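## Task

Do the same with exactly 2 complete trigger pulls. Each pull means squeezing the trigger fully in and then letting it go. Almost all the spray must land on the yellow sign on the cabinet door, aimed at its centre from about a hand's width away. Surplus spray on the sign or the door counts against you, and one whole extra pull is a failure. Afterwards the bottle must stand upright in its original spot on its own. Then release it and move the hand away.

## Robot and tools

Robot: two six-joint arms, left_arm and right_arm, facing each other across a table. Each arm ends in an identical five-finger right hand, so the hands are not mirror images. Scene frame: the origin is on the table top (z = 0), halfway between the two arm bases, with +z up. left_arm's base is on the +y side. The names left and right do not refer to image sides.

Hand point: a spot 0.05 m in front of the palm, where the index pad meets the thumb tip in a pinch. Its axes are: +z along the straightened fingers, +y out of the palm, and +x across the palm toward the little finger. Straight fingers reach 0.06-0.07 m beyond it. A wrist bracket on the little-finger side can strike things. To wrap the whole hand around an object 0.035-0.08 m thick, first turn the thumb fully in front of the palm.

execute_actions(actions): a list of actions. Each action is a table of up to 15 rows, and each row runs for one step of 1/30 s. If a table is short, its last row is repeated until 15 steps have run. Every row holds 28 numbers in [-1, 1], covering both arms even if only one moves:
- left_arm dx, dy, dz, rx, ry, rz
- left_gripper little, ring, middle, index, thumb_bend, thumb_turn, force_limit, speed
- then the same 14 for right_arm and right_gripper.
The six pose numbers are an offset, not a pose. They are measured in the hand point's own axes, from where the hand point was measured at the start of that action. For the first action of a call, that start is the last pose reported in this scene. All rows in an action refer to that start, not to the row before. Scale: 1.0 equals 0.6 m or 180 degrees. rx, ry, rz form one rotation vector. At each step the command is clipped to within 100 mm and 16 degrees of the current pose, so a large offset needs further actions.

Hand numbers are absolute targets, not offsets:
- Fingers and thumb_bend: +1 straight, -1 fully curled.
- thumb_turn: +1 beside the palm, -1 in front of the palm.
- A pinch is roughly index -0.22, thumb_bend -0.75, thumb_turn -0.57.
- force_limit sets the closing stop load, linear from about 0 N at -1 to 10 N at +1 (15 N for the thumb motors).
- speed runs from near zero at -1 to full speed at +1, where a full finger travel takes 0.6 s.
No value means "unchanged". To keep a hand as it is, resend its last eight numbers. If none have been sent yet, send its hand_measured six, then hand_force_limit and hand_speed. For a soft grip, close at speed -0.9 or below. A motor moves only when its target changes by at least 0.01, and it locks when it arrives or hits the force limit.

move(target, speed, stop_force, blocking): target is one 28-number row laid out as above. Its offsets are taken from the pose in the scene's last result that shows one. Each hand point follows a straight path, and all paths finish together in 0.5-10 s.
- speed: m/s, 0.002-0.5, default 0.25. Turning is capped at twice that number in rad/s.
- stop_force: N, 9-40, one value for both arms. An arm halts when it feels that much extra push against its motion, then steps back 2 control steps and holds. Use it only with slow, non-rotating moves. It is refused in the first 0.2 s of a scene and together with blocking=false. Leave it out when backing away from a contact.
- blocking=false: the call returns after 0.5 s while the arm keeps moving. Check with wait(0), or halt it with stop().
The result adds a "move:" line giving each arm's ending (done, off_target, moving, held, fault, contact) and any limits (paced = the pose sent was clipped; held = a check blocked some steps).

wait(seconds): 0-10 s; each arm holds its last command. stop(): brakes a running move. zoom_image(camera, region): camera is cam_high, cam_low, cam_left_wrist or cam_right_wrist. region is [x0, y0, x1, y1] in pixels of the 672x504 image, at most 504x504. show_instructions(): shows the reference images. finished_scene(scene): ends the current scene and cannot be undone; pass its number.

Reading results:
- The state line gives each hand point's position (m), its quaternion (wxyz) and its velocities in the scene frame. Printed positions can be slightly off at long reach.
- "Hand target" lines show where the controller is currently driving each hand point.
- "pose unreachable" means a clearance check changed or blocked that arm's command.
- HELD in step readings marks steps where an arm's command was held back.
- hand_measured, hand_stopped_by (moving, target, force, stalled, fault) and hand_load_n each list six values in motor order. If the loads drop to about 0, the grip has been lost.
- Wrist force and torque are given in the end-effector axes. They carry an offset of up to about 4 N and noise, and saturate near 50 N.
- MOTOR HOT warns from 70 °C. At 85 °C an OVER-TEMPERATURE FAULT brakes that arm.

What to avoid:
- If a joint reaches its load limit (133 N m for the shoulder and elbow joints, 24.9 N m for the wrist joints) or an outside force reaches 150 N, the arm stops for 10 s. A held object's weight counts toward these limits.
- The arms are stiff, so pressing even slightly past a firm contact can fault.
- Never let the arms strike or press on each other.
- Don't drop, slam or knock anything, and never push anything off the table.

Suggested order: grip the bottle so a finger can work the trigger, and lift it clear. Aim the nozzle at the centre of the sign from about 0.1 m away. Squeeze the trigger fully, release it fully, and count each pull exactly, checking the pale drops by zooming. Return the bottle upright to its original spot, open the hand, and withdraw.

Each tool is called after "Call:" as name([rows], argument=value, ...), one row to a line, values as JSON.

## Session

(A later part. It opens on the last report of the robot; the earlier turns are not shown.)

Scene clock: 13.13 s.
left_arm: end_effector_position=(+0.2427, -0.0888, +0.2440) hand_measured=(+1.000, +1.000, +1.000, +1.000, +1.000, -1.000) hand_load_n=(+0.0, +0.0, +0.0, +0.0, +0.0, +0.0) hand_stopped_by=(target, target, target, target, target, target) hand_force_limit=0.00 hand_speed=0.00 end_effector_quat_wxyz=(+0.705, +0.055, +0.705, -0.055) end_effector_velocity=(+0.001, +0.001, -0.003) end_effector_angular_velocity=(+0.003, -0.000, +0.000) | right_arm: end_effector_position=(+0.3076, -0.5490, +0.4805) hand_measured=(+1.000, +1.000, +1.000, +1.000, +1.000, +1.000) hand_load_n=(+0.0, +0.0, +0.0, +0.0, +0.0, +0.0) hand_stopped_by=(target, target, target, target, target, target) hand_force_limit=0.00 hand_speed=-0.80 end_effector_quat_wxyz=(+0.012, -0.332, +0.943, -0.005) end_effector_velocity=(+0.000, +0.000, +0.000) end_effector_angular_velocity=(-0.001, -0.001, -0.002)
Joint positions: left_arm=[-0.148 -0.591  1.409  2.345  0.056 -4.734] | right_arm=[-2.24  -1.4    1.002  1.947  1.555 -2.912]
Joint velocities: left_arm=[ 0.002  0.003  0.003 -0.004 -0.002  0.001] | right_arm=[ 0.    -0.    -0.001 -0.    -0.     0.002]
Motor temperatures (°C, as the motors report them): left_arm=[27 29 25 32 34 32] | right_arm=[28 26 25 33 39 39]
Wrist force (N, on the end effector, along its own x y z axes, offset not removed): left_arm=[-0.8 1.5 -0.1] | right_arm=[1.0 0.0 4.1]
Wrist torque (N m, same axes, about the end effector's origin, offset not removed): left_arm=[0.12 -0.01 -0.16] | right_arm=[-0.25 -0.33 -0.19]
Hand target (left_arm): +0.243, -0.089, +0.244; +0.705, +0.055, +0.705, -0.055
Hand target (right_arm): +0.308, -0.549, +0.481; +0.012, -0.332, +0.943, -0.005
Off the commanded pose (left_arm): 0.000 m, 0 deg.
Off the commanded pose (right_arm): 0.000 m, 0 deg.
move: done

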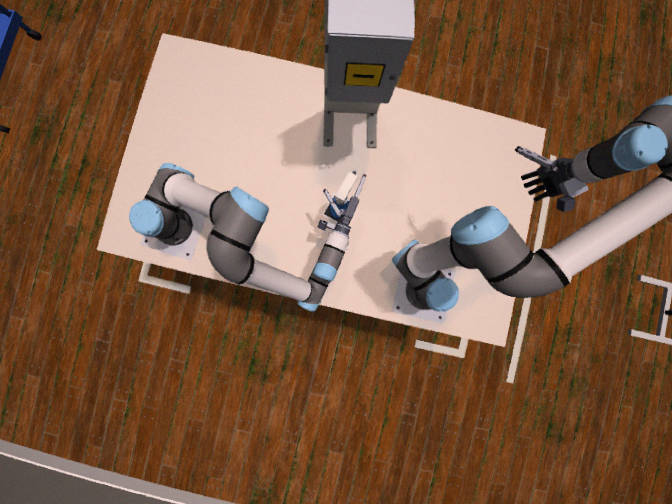

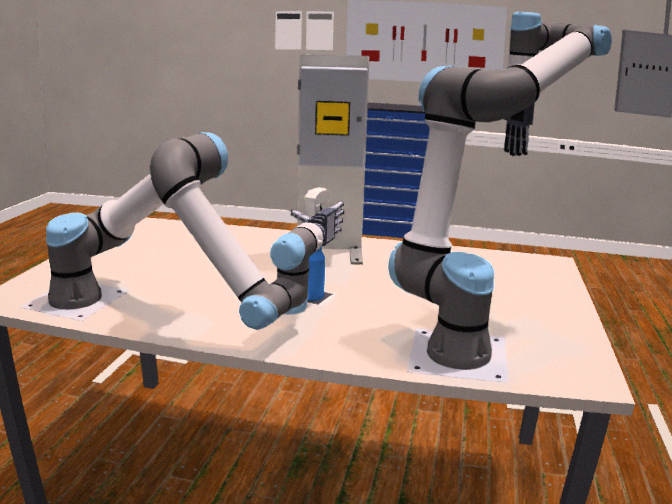

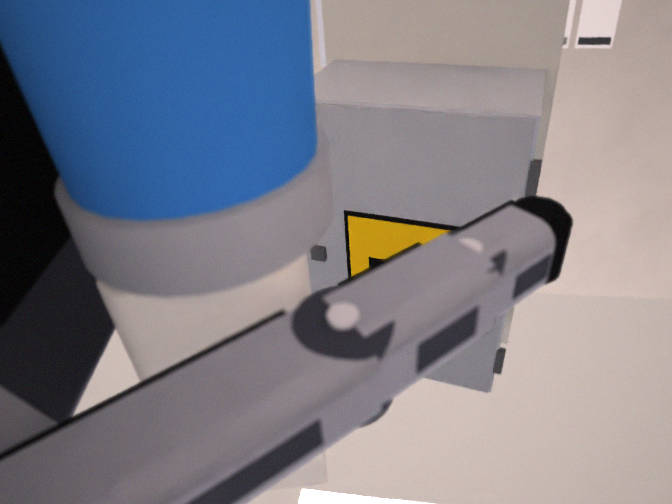

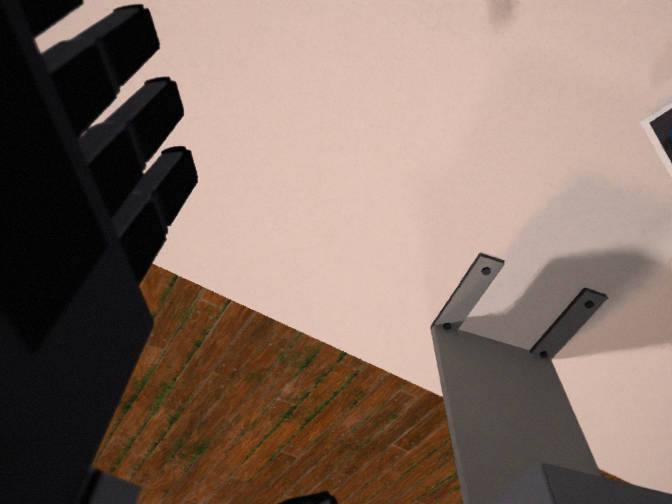

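Call:
move(target=[-0.005,0.01,0.015,0,0,0,-0.3,-0.3,1,1,1,-1,1,-0.6,0,0,0,0,0,0,1,1,1,1,1,1,0,-0.8], speed=0.02)

Call:
move(target=[0,0,0,0,0,0,-1,-1,-1,0.5,-1,-1,1,-0.6,0,0,0,0,0,0,1,1,1,1,1,1,0,-0.8])

Call:
move(target=[-0.27,0.03,0.08,-0.13,0,0,-1,-1,-1,0.5,-1,-1,1,-0.6,0,0,0,0,0,0,1,1,1,1,1,1,0,-0.8], speed=0.1)

Call:
zoom_image(camera="cam_high", region=[270,40,450,220])

Call:
zoom_image(camera="cam_low", region=[250,80,410,240])

Scene clock: 15.50 s.
left_arm: end_effector_position=(+0.2525, -0.0842, +0.2470) hand_measured=(-0.300, -0.300, +1.000, +1.000, +1.000, -1.000) hand_load_n=(+0.0, +0.0, +0.0, +0.0, +0.0, +0.0) hand_stopped_by=(target, target, target, target, target, target) hand_force_limit=1.00 hand_speed=-0.60 end_effector_quat_wxyz=(+0.705, +0.055, +0.705, -0.055) end_effector_velocity=(+0.000, +0.000, -0.000) end_effector_angular_velocity=(+0.000, -0.000, +0.001) | right_arm: end_effector_position=(+0.3076, -0.5490, +0.4805) hand_measured=(+1.000, +1.000, +1.000, +1.000, +1.000, +1.000) hand_load_n=(+0.0, +0.0, +0.0, +0.0, +0.0, +0.0) hand_stopped_by=(target, target, target, target, target, target) hand_force_limit=0.00 hand_speed=-0.80 end_effector_quat_wxyz=(+0.012, -0.332, +0.943, -0.005) end_effector_velocity=(+0.000, -0.000, -0.000) end_effector_angular_velocity=(+0.003, -0.000, -0.002)
Joint positions: left_arm=[-0.134 -0.605  1.43   2.345  0.042 -4.741] | right_arm=[-2.24  -1.4    1.002  1.947  1.555 -2.912]
Joint velocities: left_arm=[ 0.001  0.001 -0.    -0.     0.    -0.   ] | right_arm=[-0.002 -0.     0.001  0.    -0.002  0.   ]
Motor temperatures (°C, as the motors report them): left_arm=[27 29 25 32 34 32] | right_arm=[28 26 25 33 39 39]
Wrist force (N, on the end effector, along its own x y z axes, offset not removed): left_arm=[-0.2 0.0 0.4] | right_arm=[0.7 -1.1 1.5]
Wrist torque (N m, same axes, about the end effector's origin, offset not removed): left_arm=[-0.07 -0.17 -0.28] | right_arm=[-0.53 -0.21 -0.02]
Hand target (left_arm): +0.253, -0.084, +0.247; +0.705, +0.055, +0.705, -0.055
Hand target (right_arm): +0.308, -0.549, +0.481; +0.012, -0.332, +0.943, -0.005
Off the commanded pose (left_arm): 0.000 m, 0 deg.
Off the commanded pose (right_arm): 0.000 m, 0 deg.
move: done

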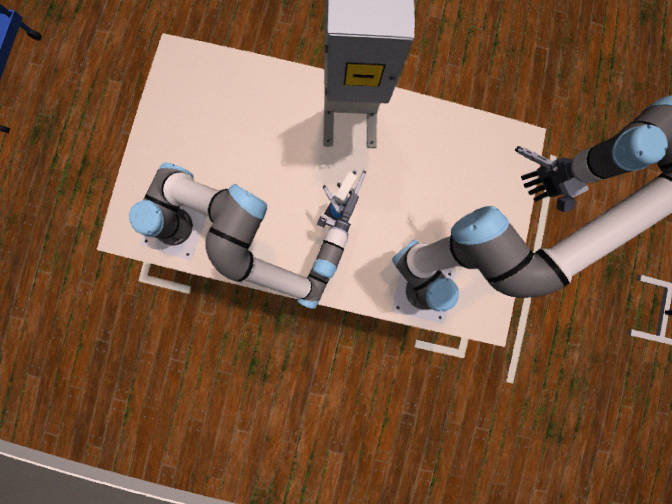

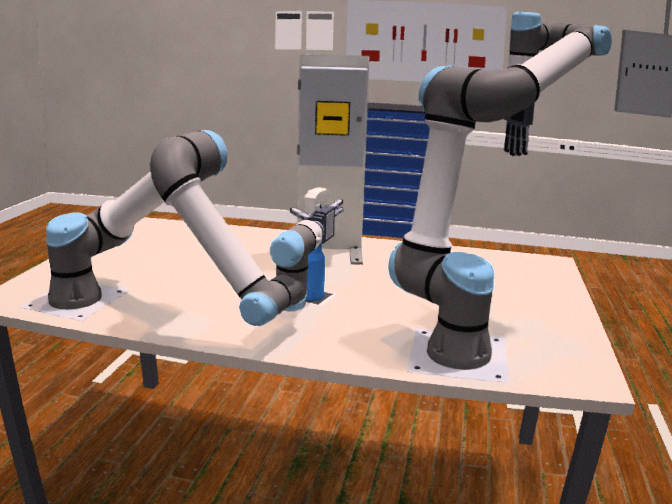

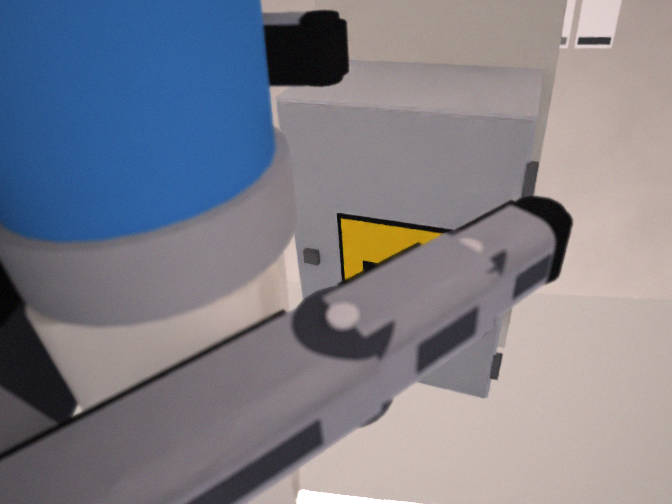

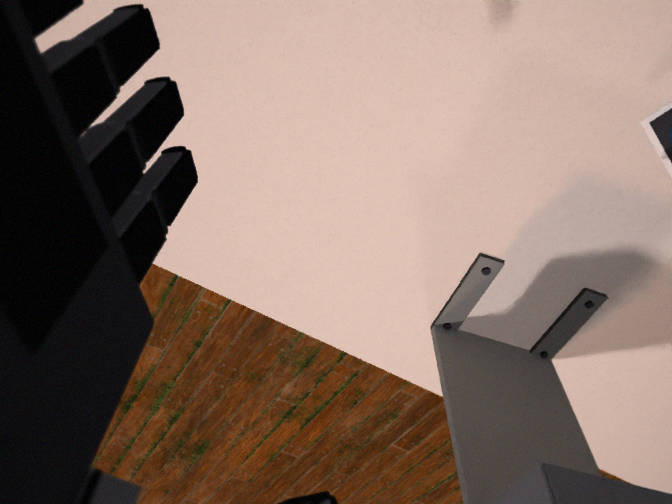

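Scene clock: 17.83 s.
left_arm: end_effector_position=(+0.2525, -0.0842, +0.2471) hand_measured=(-0.708, -0.684, -0.372, +0.500, +0.578, -1.000) hand_load_n=(+10.5, +10.0, +10.0, +0.0, +15.0, +5.5) hand_stopped_by=(force, force, force, target, force, target) hand_force_limit=1.00 hand_speed=-0.60 end_effector_quat_wxyz=(+0.705, +0.055, +0.705, -0.055) end_effector_velocity=(-0.000, -0.000, +0.000) end_effector_angular_velocity=(-0.000, +0.000, -0.000) | right_arm: end_effector_position=(+0.3076, -0.5490, +0.4805) hand_measured=(+1.000, +1.000, +1.000, +1.000, +1.000, +1.000) hand_load_n=(+0.0, +0.0, +0.0, +0.0, +0.0, +0.0) hand_stopped_by=(target, target, target, target, target, target) hand_force_limit=0.00 hand_speed=-0.80 end_effector_quat_wxyz=(+0.012, -0.332, +0.943, -0.005) end_effector_velocity=(+0.000, -0.000, +0.000) end_effector_angular_velocity=(-0.001, +0.000, -0.001)
Joint positions: left_arm=[-0.134 -0.605  1.43   2.345  0.042 -4.741] | right_arm=[-2.24  -1.4    1.002  1.947  1.555 -2.912]
Joint velocities: left_arm=[-0.     0.    -0.001 -0.    -0.     0.001] | right_arm=[ 0.001  0.    -0.001  0.     0.001  0.001]
Motor temperatures (°C, as the motors report them): left_arm=[27 29 25 32 34 32] | right_arm=[28 26 25 33 39 39]
Wrist force (N, on the end effector, along its own x y z axes, offset not removed): left_arm=[-6.8 -0.1 3.4] | right_arm=[0.6 -1.0 2.0]
Wrist torque (N m, same axes, about the end effector's origin, offset not removed): left_arm=[0.04 -0.86 -0.74] | right_arm=[-0.55 -0.25 -0.23]
Hand target (left_arm): +0.253, -0.084, +0.247; +0.705, +0.055, +0.705, -0.055
Hand target (right_arm): +0.308, -0.549, +0.481; +0.012, -0.332, +0.943, -0.005
Off the commanded pose (left_arm): 0.000 m, 0 deg.
Off the commanded pose (right_arm): 0.000 m, 0 deg.
move: done

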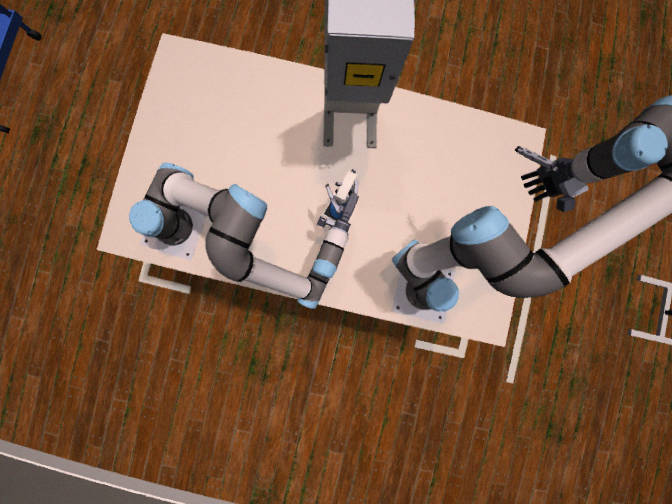

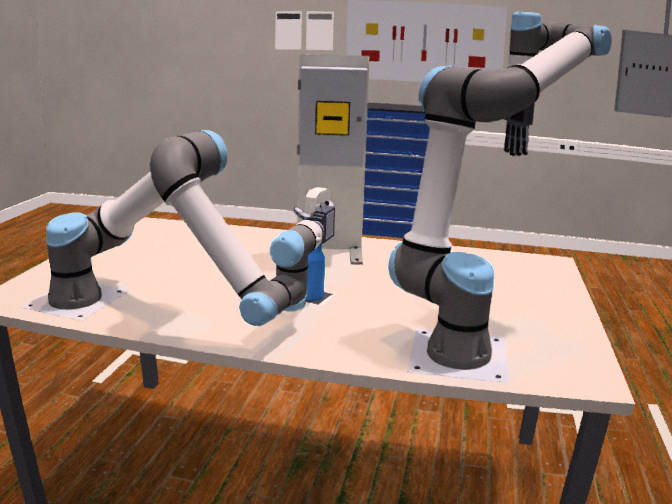

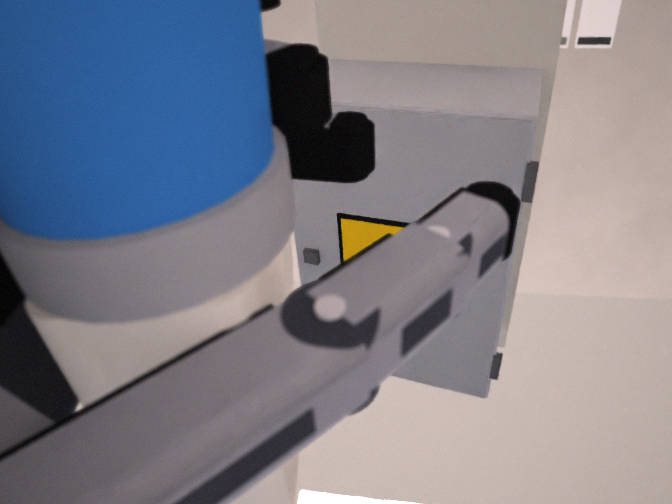

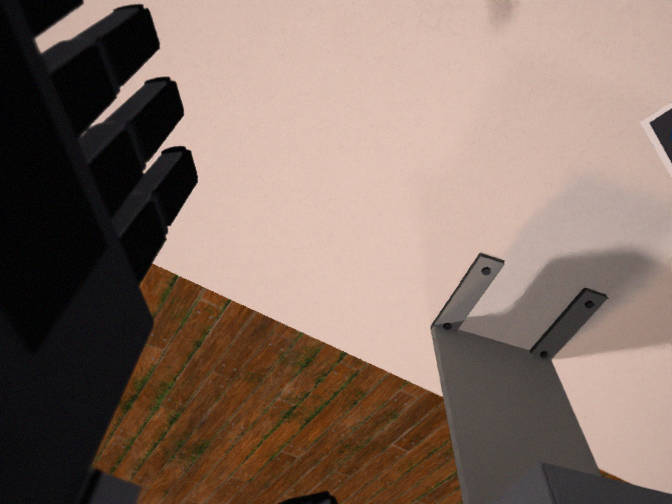

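Scene clock: 20.30 s.
left_arm: end_effector_position=(+0.3024, -0.0743, +0.4089) hand_measured=(-0.710, -0.684, -0.372, +0.500, +0.578, -1.000) hand_load_n=(+2.0, +7.5, +11.0, +0.0, +8.5, +8.5) hand_stopped_by=(force, force, force, target, force, target) hand_force_limit=1.00 hand_speed=-0.60 end_effector_quat_wxyz=(-0.702, +0.090, -0.701, -0.089) end_effector_velocity=(+0.001, +0.000, +0.002) end_effector_angular_velocity=(-0.001, +0.000, +0.005) | right_arm: end_effector_position=(+0.3076, -0.5490, +0.4805) hand_measured=(+1.000, +1.000, +1.000, +1.000, +1.000, +1.000) hand_load_n=(+0.0, +0.0, +0.0, +0.0, +0.0, +0.0) hand_stopped_by=(target, target, target, target, target, target) hand_force_limit=0.00 hand_speed=-0.80 end_effector_quat_wxyz=(+0.012, -0.332, +0.943, -0.005) end_effector_velocity=(+0.000, +0.000, +0.000) end_effector_angular_velocity=(+0.000, -0.002, +0.001)
Joint positions: left_arm=[ 0.002 -0.62   0.961  2.805  0.314 -4.718] | right_arm=[-2.24  -1.4    1.002  1.947  1.555 -2.912]
Joint velocities: left_arm=[ 0.002  0.001 -0.009  0.006  0.003 -0.   ] | right_arm=[ 0.001 -0.001 -0.001  0.    -0.001 -0.   ]
Motor temperatures (°C, as the motors report them): left_arm=[27 29 25 32 34 32] | right_arm=[28 26 25 33 39 39]
Wrist force (N, on the end effector, along its own x y z axes, offset not removed): left_arm=[2.8 0.1 -0.1] | right_arm=[0.9 -1.2 -1.4]
Wrist torque (N m, same axes, about the end effector's origin, offset not removed): left_arm=[-0.05 -0.33 -0.06] | right_arm=[-0.17 -0.27 0.18]
Hand target (left_arm): +0.302, -0.074, +0.409; +0.702, -0.090, +0.701, +0.089
Hand target (right_arm): +0.308, -0.549, +0.481; +0.012, -0.332, +0.943, -0.005
Off the commanded pose (left_arm): 0.001 m, 0 deg.
Off the commanded pose (right_arm): 0.000 m, 0 deg.
move: done

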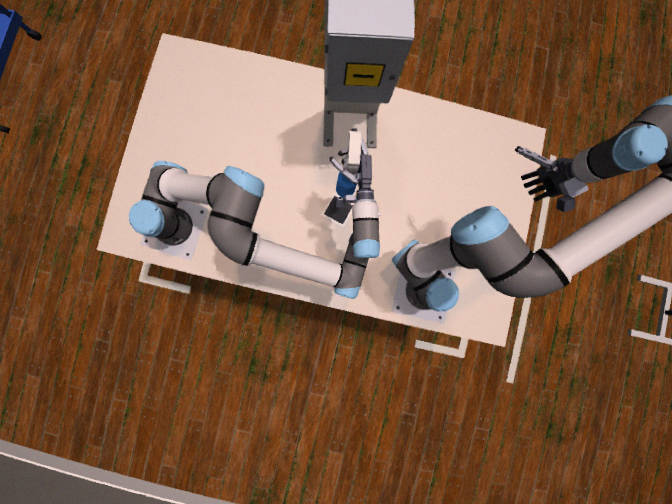

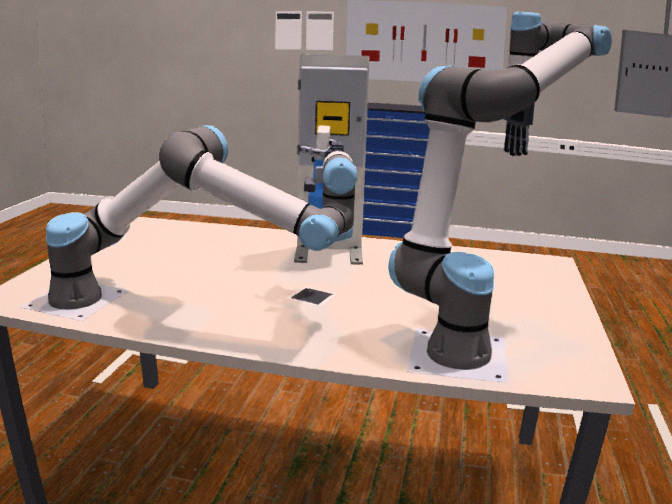

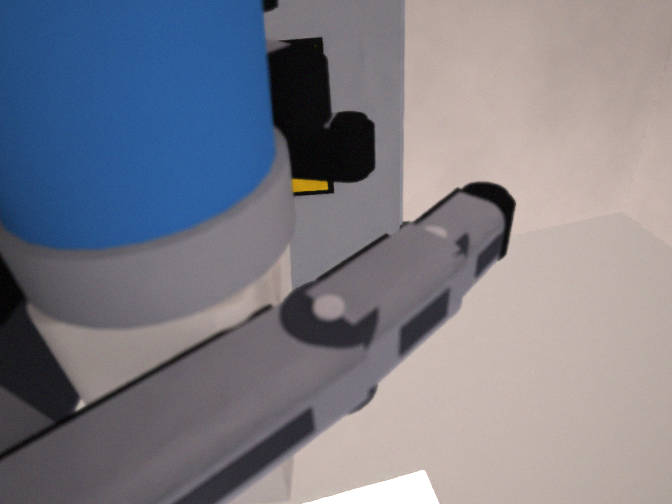

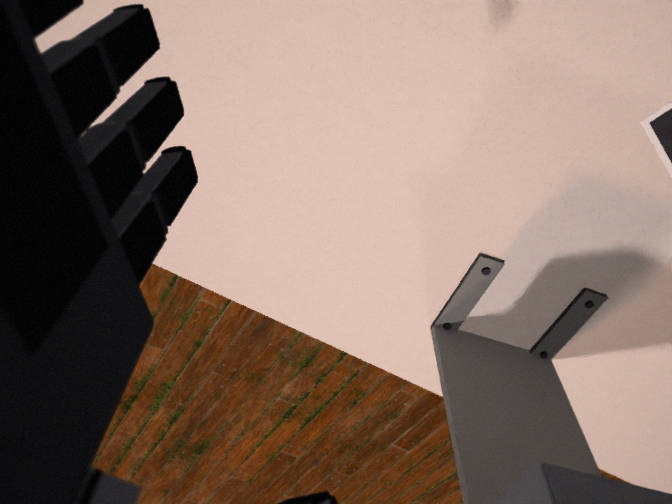

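Region (270, 40, 450, 220) of cam_high's 672x504 image, scaled by 2.800, with more detail than that image has.

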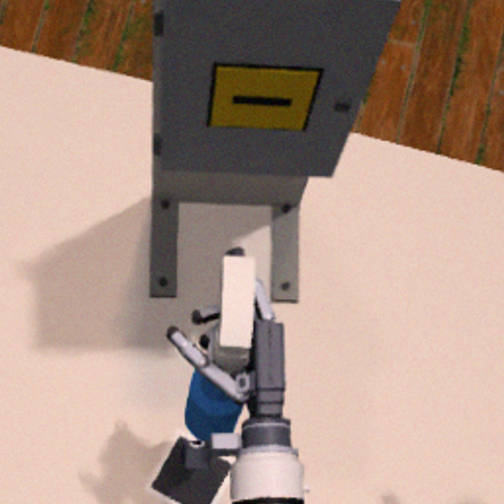

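Region (250, 80, 410, 240) of cam_low's 672x504 image, scaled by 3.150, with more detail than that image has.

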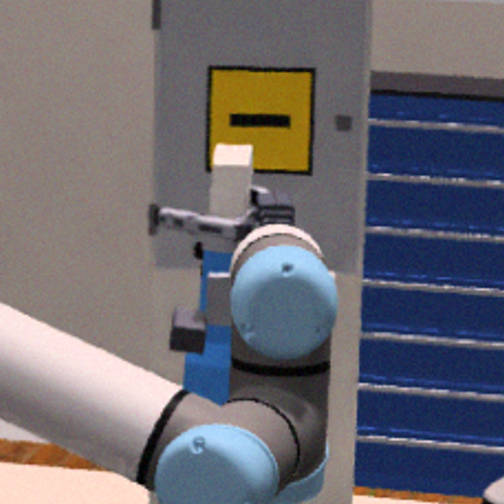

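Call:
move(target=[-0.03,-0.042,0.085,0,0,0,-0.98,-0.98,-1,0.5,-0.98,-1,1,-0.6,0,0,0,0,0,0,1,1,1,1,1,1,0,-0.8], speed=0.08)

Call:
zoom_image(camera="cam_high", region=[290,40,430,180])

Call:
zoom_image(camera="cam_low", region=[280,80,400,200])

Scene clock: 21.60 s.
left_arm: end_effector_position=(+0.3579, -0.0859, +0.4269) hand_measured=(-0.742, -0.694, -0.372, +0.500, +0.456, -1.000) hand_load_n=(+4.5, +9.0, +11.5, +0.0, +14.0, +14.5) hand_stopped_by=(force, force, force, target, force, target) hand_force_limit=1.00 hand_speed=-0.60 end_effector_quat_wxyz=(-0.702, +0.090, -0.701, -0.089) end_effector_velocity=(+0.002, -0.001, +0.000) end_effector_angular_velocity=(+0.002, +0.001, +0.001) | right_arm: end_effector_position=(+0.3076, -0.5490, +0.4805) hand_measured=(+1.000, +1.000, +1.000, +1.000, +1.000, +1.000) hand_load_n=(+0.0, +0.0, +0.0, +0.0, +0.0, +0.0) hand_stopped_by=(target, target, target, target, target, target) hand_force_limit=0.00 hand_speed=-0.80 end_effector_quat_wxyz=(+0.012, -0.332, +0.943, -0.005) end_effector_velocity=(+0.000, -0.000, +0.000) end_effector_angular_velocity=(+0.000, -0.001, +0.000)
Joint positions: left_arm=[ 0.078 -0.577  0.83   2.895  0.238 -4.72 ] | right_arm=[-2.24  -1.4    1.002  1.947  1.555 -2.912]
Joint velocities: left_arm=[ 0.002  0.003 -0.007  0.002 -0.002  0.003] | right_arm=[-0.001  0.    -0.001 -0.    -0.001 -0.001]
Motor temperatures (°C, as the motors report them): left_arm=[27 29 25 32 34 32] | right_arm=[28 26 25 33 39 39]
Wrist force (N, on the end effector, along its own x y z axes, offset not removed): left_arm=[0.7 1.2 1.2] | right_arm=[-1.0 -1.6 0.7]
Wrist torque (N m, same axes, about the end effector's origin, offset not removed): left_arm=[0.00 0.01 -0.22] | right_arm=[-0.58 -0.01 -0.06]
Hand target (left_arm): +0.358, -0.086, +0.427; +0.702, -0.090, +0.701, +0.089
Hand target (right_arm): +0.308, -0.549, +0.481; +0.012, -0.332, +0.943, -0.005
Off the commanded pose (left_arm): 0.000 m, 0 deg.
Off the commanded pose (right_arm): 0.000 m, 0 deg.
move: done

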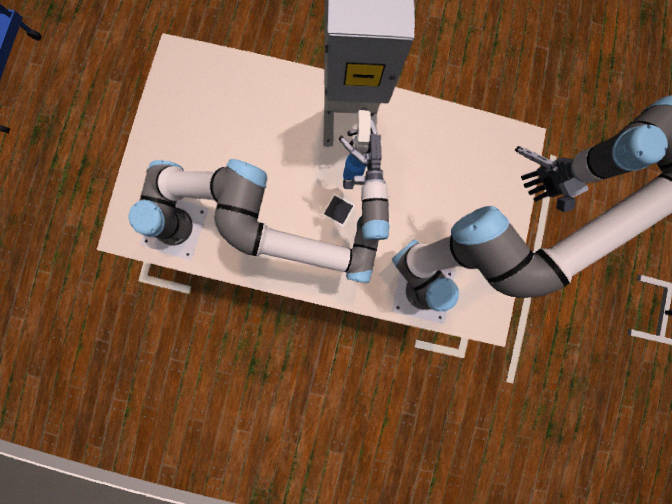

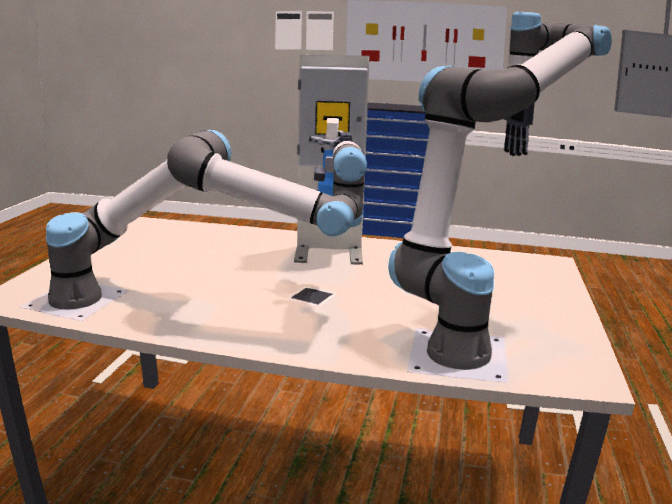

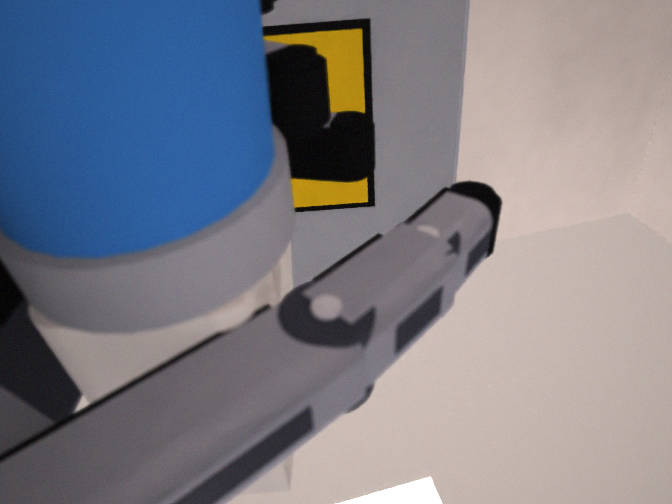

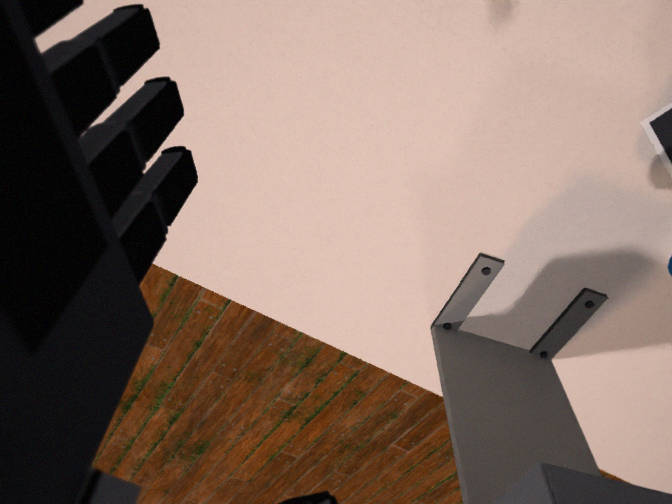

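Region (290, 40, 430, 180) of cam_high's 672x504 image, scaled by 3.600, with more detail than that image has.

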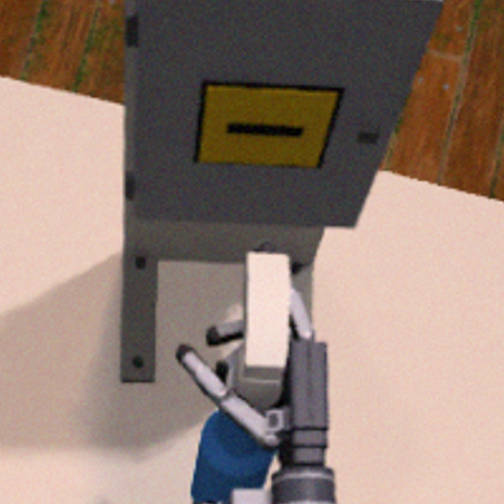

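Region (280, 80, 400, 200) of cam_low's 672x504 image, scaled by 4.200, with more detail than that image has.

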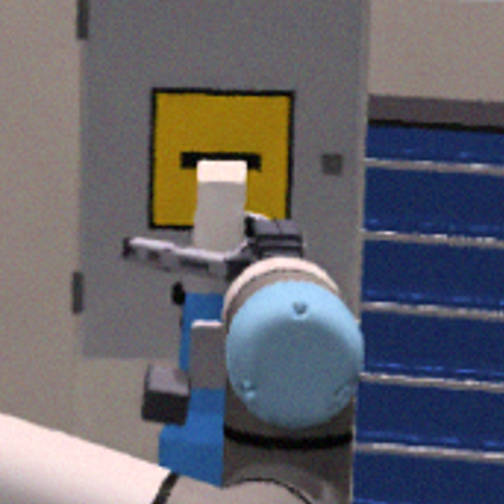

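Call:
move(target=[0,0,0,0,0,0,-0.98,-0.98,-1,-1,-0.98,-1,1,-0.3,0,0,0,0,0,0,1,1,1,1,1,1,0,-0.8])

Call:
move(target=[0,0,0,0,0,0,-0.98,-0.98,-1,0.4,-0.98,-1,1,-0.3,0,0,0,0,0,0,1,1,1,1,1,1,0,-0.8])

Scene clock: 23.37 s.
left_arm: end_effector_position=(+0.3579, -0.0859, +0.4269) hand_measured=(-0.742, -0.694, -0.372, -0.788, +0.456, -1.000) hand_load_n=(+10.0, +9.0, +8.5, +10.5, +13.0, +12.5) hand_stopped_by=(force, force, force, force, force, target) hand_force_limit=1.00 hand_speed=-0.30 end_effector_quat_wxyz=(-0.702, +0.090, -0.701, -0.089) end_effector_velocity=(-0.000, -0.000, -0.000) end_effector_angular_velocity=(+0.000, -0.000, -0.000) | right_arm: end_effector_position=(+0.3076, -0.5490, +0.4805) hand_measured=(+1.000, +1.000, +1.000, +1.000, +1.000, +1.000) hand_load_n=(+0.0, +0.0, +0.0, +0.0, +0.0, +0.0) hand_stopped_by=(target, target, target, target, target, target) hand_force_limit=0.00 hand_speed=-0.80 end_effector_quat_wxyz=(+0.012, -0.332, +0.943, -0.005) end_effector_velocity=(-0.000, -0.000, -0.000) end_effector_angular_velocity=(+0.001, -0.000, -0.001)
Joint positions: left_arm=[ 0.078 -0.577  0.83   2.895  0.238 -4.72 ] | right_arm=[-2.24  -1.4    1.002  1.947  1.555 -2.912]
Joint velocities: left_arm=[-0.     0.001 -0.     0.     0.    -0.   ] | right_arm=[-0.001 -0.     0.001 -0.    -0.001  0.001]
Motor temperatures (°C, as the motors report them): left_arm=[27 29 25 32 34 32] | right_arm=[28 26 25 33 39 39]
Wrist force (N, on the end effector, along its own x y z axes, offset not removed): left_arm=[3.4 1.3 0.7] | right_arm=[0.5 -4.0 -0.6]
Wrist torque (N m, same axes, about the end effector's origin, offset not removed): left_arm=[0.05 -0.55 -0.04] | right_arm=[-0.54 -0.03 -0.30]
Hand target (left_arm): +0.358, -0.086, +0.427; +0.702, -0.090, +0.701, +0.089
Hand target (right_arm): +0.308, -0.549, +0.481; +0.012, -0.332, +0.943, -0.005
Off the commanded pose (left_arm): 0.000 m, 0 deg.
Off the commanded pose (right_arm): 0.000 m, 0 deg.
move: done

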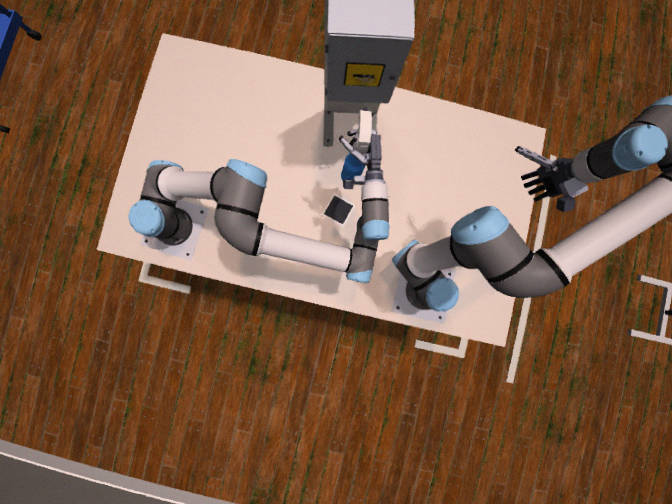

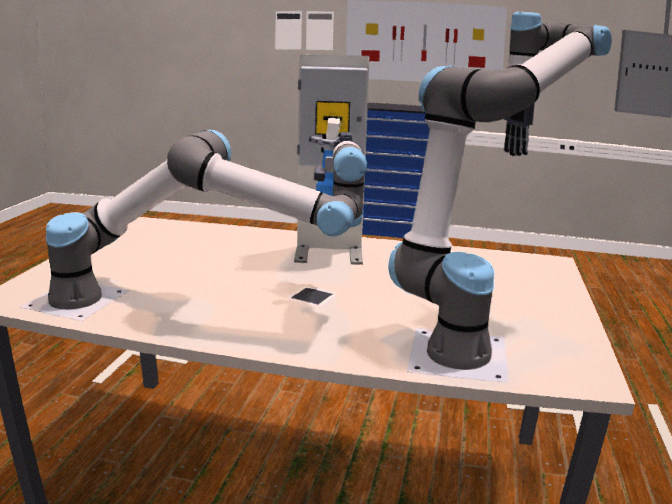

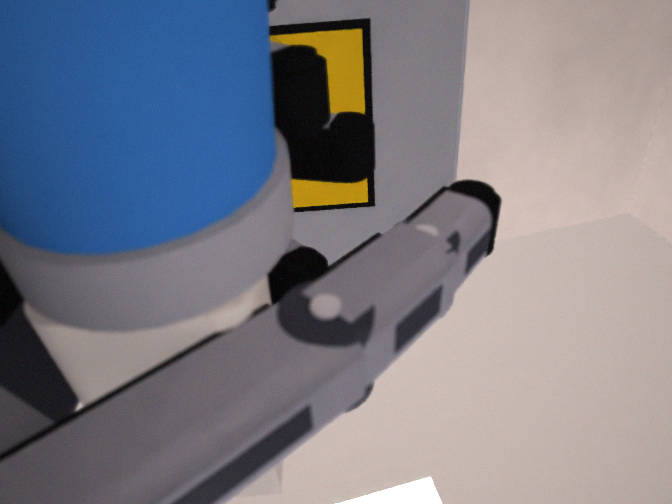

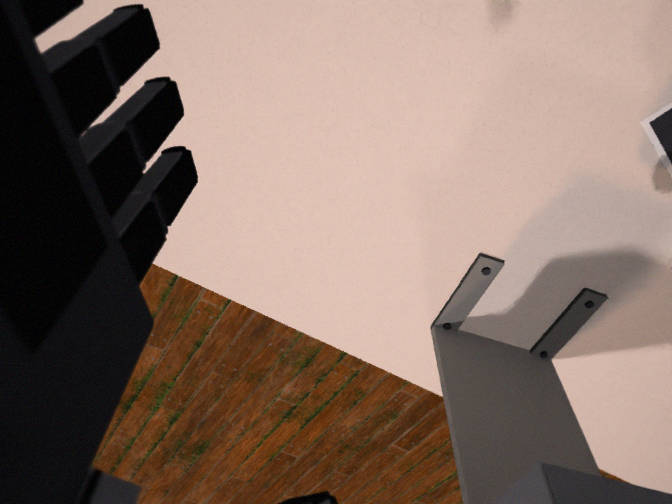

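Scene clock: 24.67 s.
left_arm: end_effector_position=(+0.3579, -0.0859, +0.4269) hand_measured=(-0.742, -0.694, -0.372, +0.400, +0.456, -0.998) hand_load_n=(+6.5, +8.5, +9.0, -0.5, +12.5, +13.5) hand_stopped_by=(force, force, force, target, force, target) hand_force_limit=1.00 hand_speed=-0.30 end_effector_quat_wxyz=(-0.702, +0.090, -0.701, -0.089) end_effector_velocity=(+0.000, -0.000, +0.000) end_effector_angular_velocity=(+0.000, +0.000, +0.000) | right_arm: end_effector_position=(+0.3076, -0.5490, +0.4805) hand_measured=(+1.000, +1.000, +1.000, +1.000, +1.000, +1.000) hand_load_n=(+0.0, +0.0, +0.0, +0.0, +0.0, +0.0) hand_stopped_by=(target, target, target, target, target, target) hand_force_limit=0.00 hand_speed=-0.80 end_effector_quat_wxyz=(+0.012, -0.332, +0.943, -0.005) end_effector_velocity=(-0.000, -0.000, +0.000) end_effector_angular_velocity=(-0.000, -0.000, -0.000)
Joint positions: left_arm=[ 0.078 -0.577  0.83   2.895  0.238 -4.72 ] | right_arm=[-2.24  -1.4    1.002  1.947  1.555 -2.912]
Joint velocities: left_arm=[ 0.     0.001 -0.002  0.001 -0.     0.   ] | right_arm=[-0. -0. -0.  0.  0. -0.]
Motor temperatures (°C, as the motors report them): left_arm=[27 29 25 32 34 32] | right_arm=[28 26 25 33 39 39]
Wrist force (N, on the end effector, along its own x y z axes, offset not removed): left_arm=[1.1 1.5 -0.1] | right_arm=[6.3 -3.2 5.2]
Wrist torque (N m, same axes, about the end effector's origin, offset not removed): left_arm=[0.23 -0.09 -0.23] | right_arm=[-0.79 -0.97 0.23]
Hand target (left_arm): +0.358, -0.086, +0.427; +0.702, -0.090, +0.701, +0.089
Hand target (right_arm): +0.308, -0.549, +0.481; +0.012, -0.332, +0.943, -0.005
Off the commanded pose (left_arm): 0.000 m, 0 deg.
Off the commanded pose (right_arm): 0.000 m, 0 deg.
move: done

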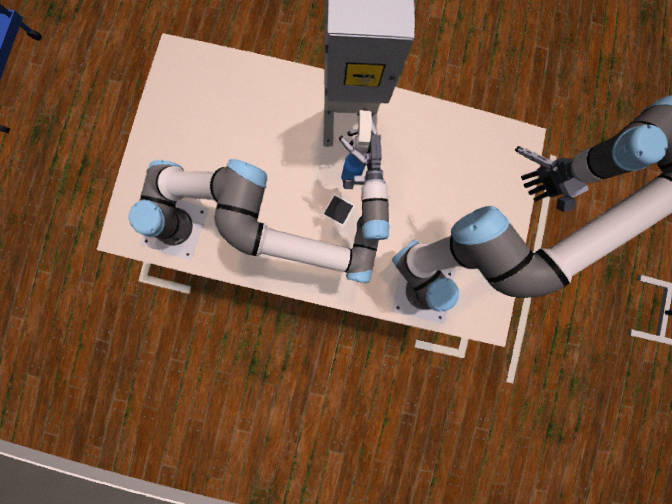

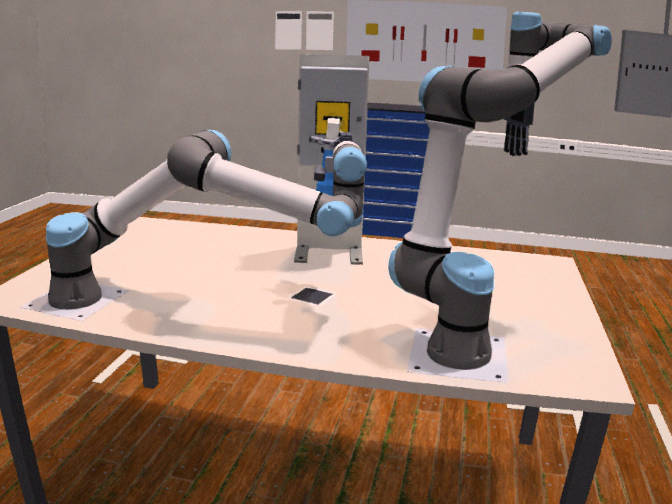

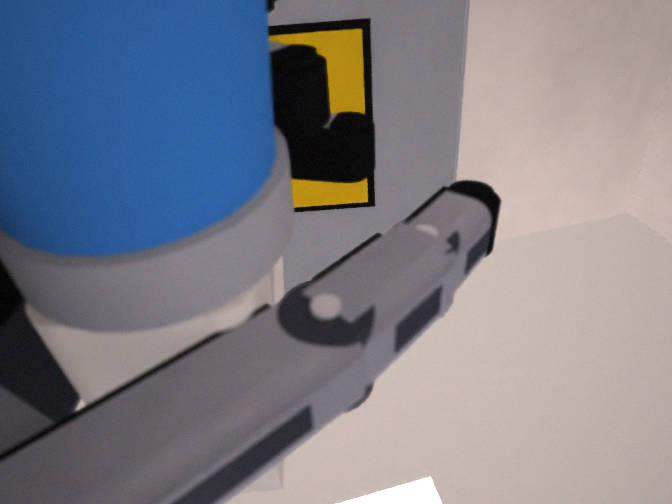

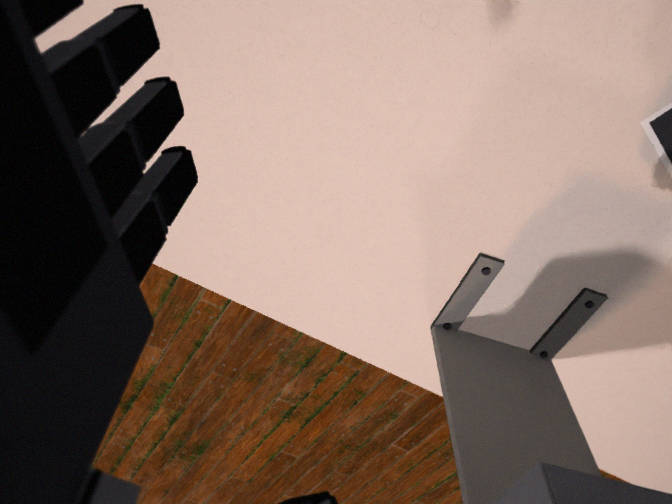

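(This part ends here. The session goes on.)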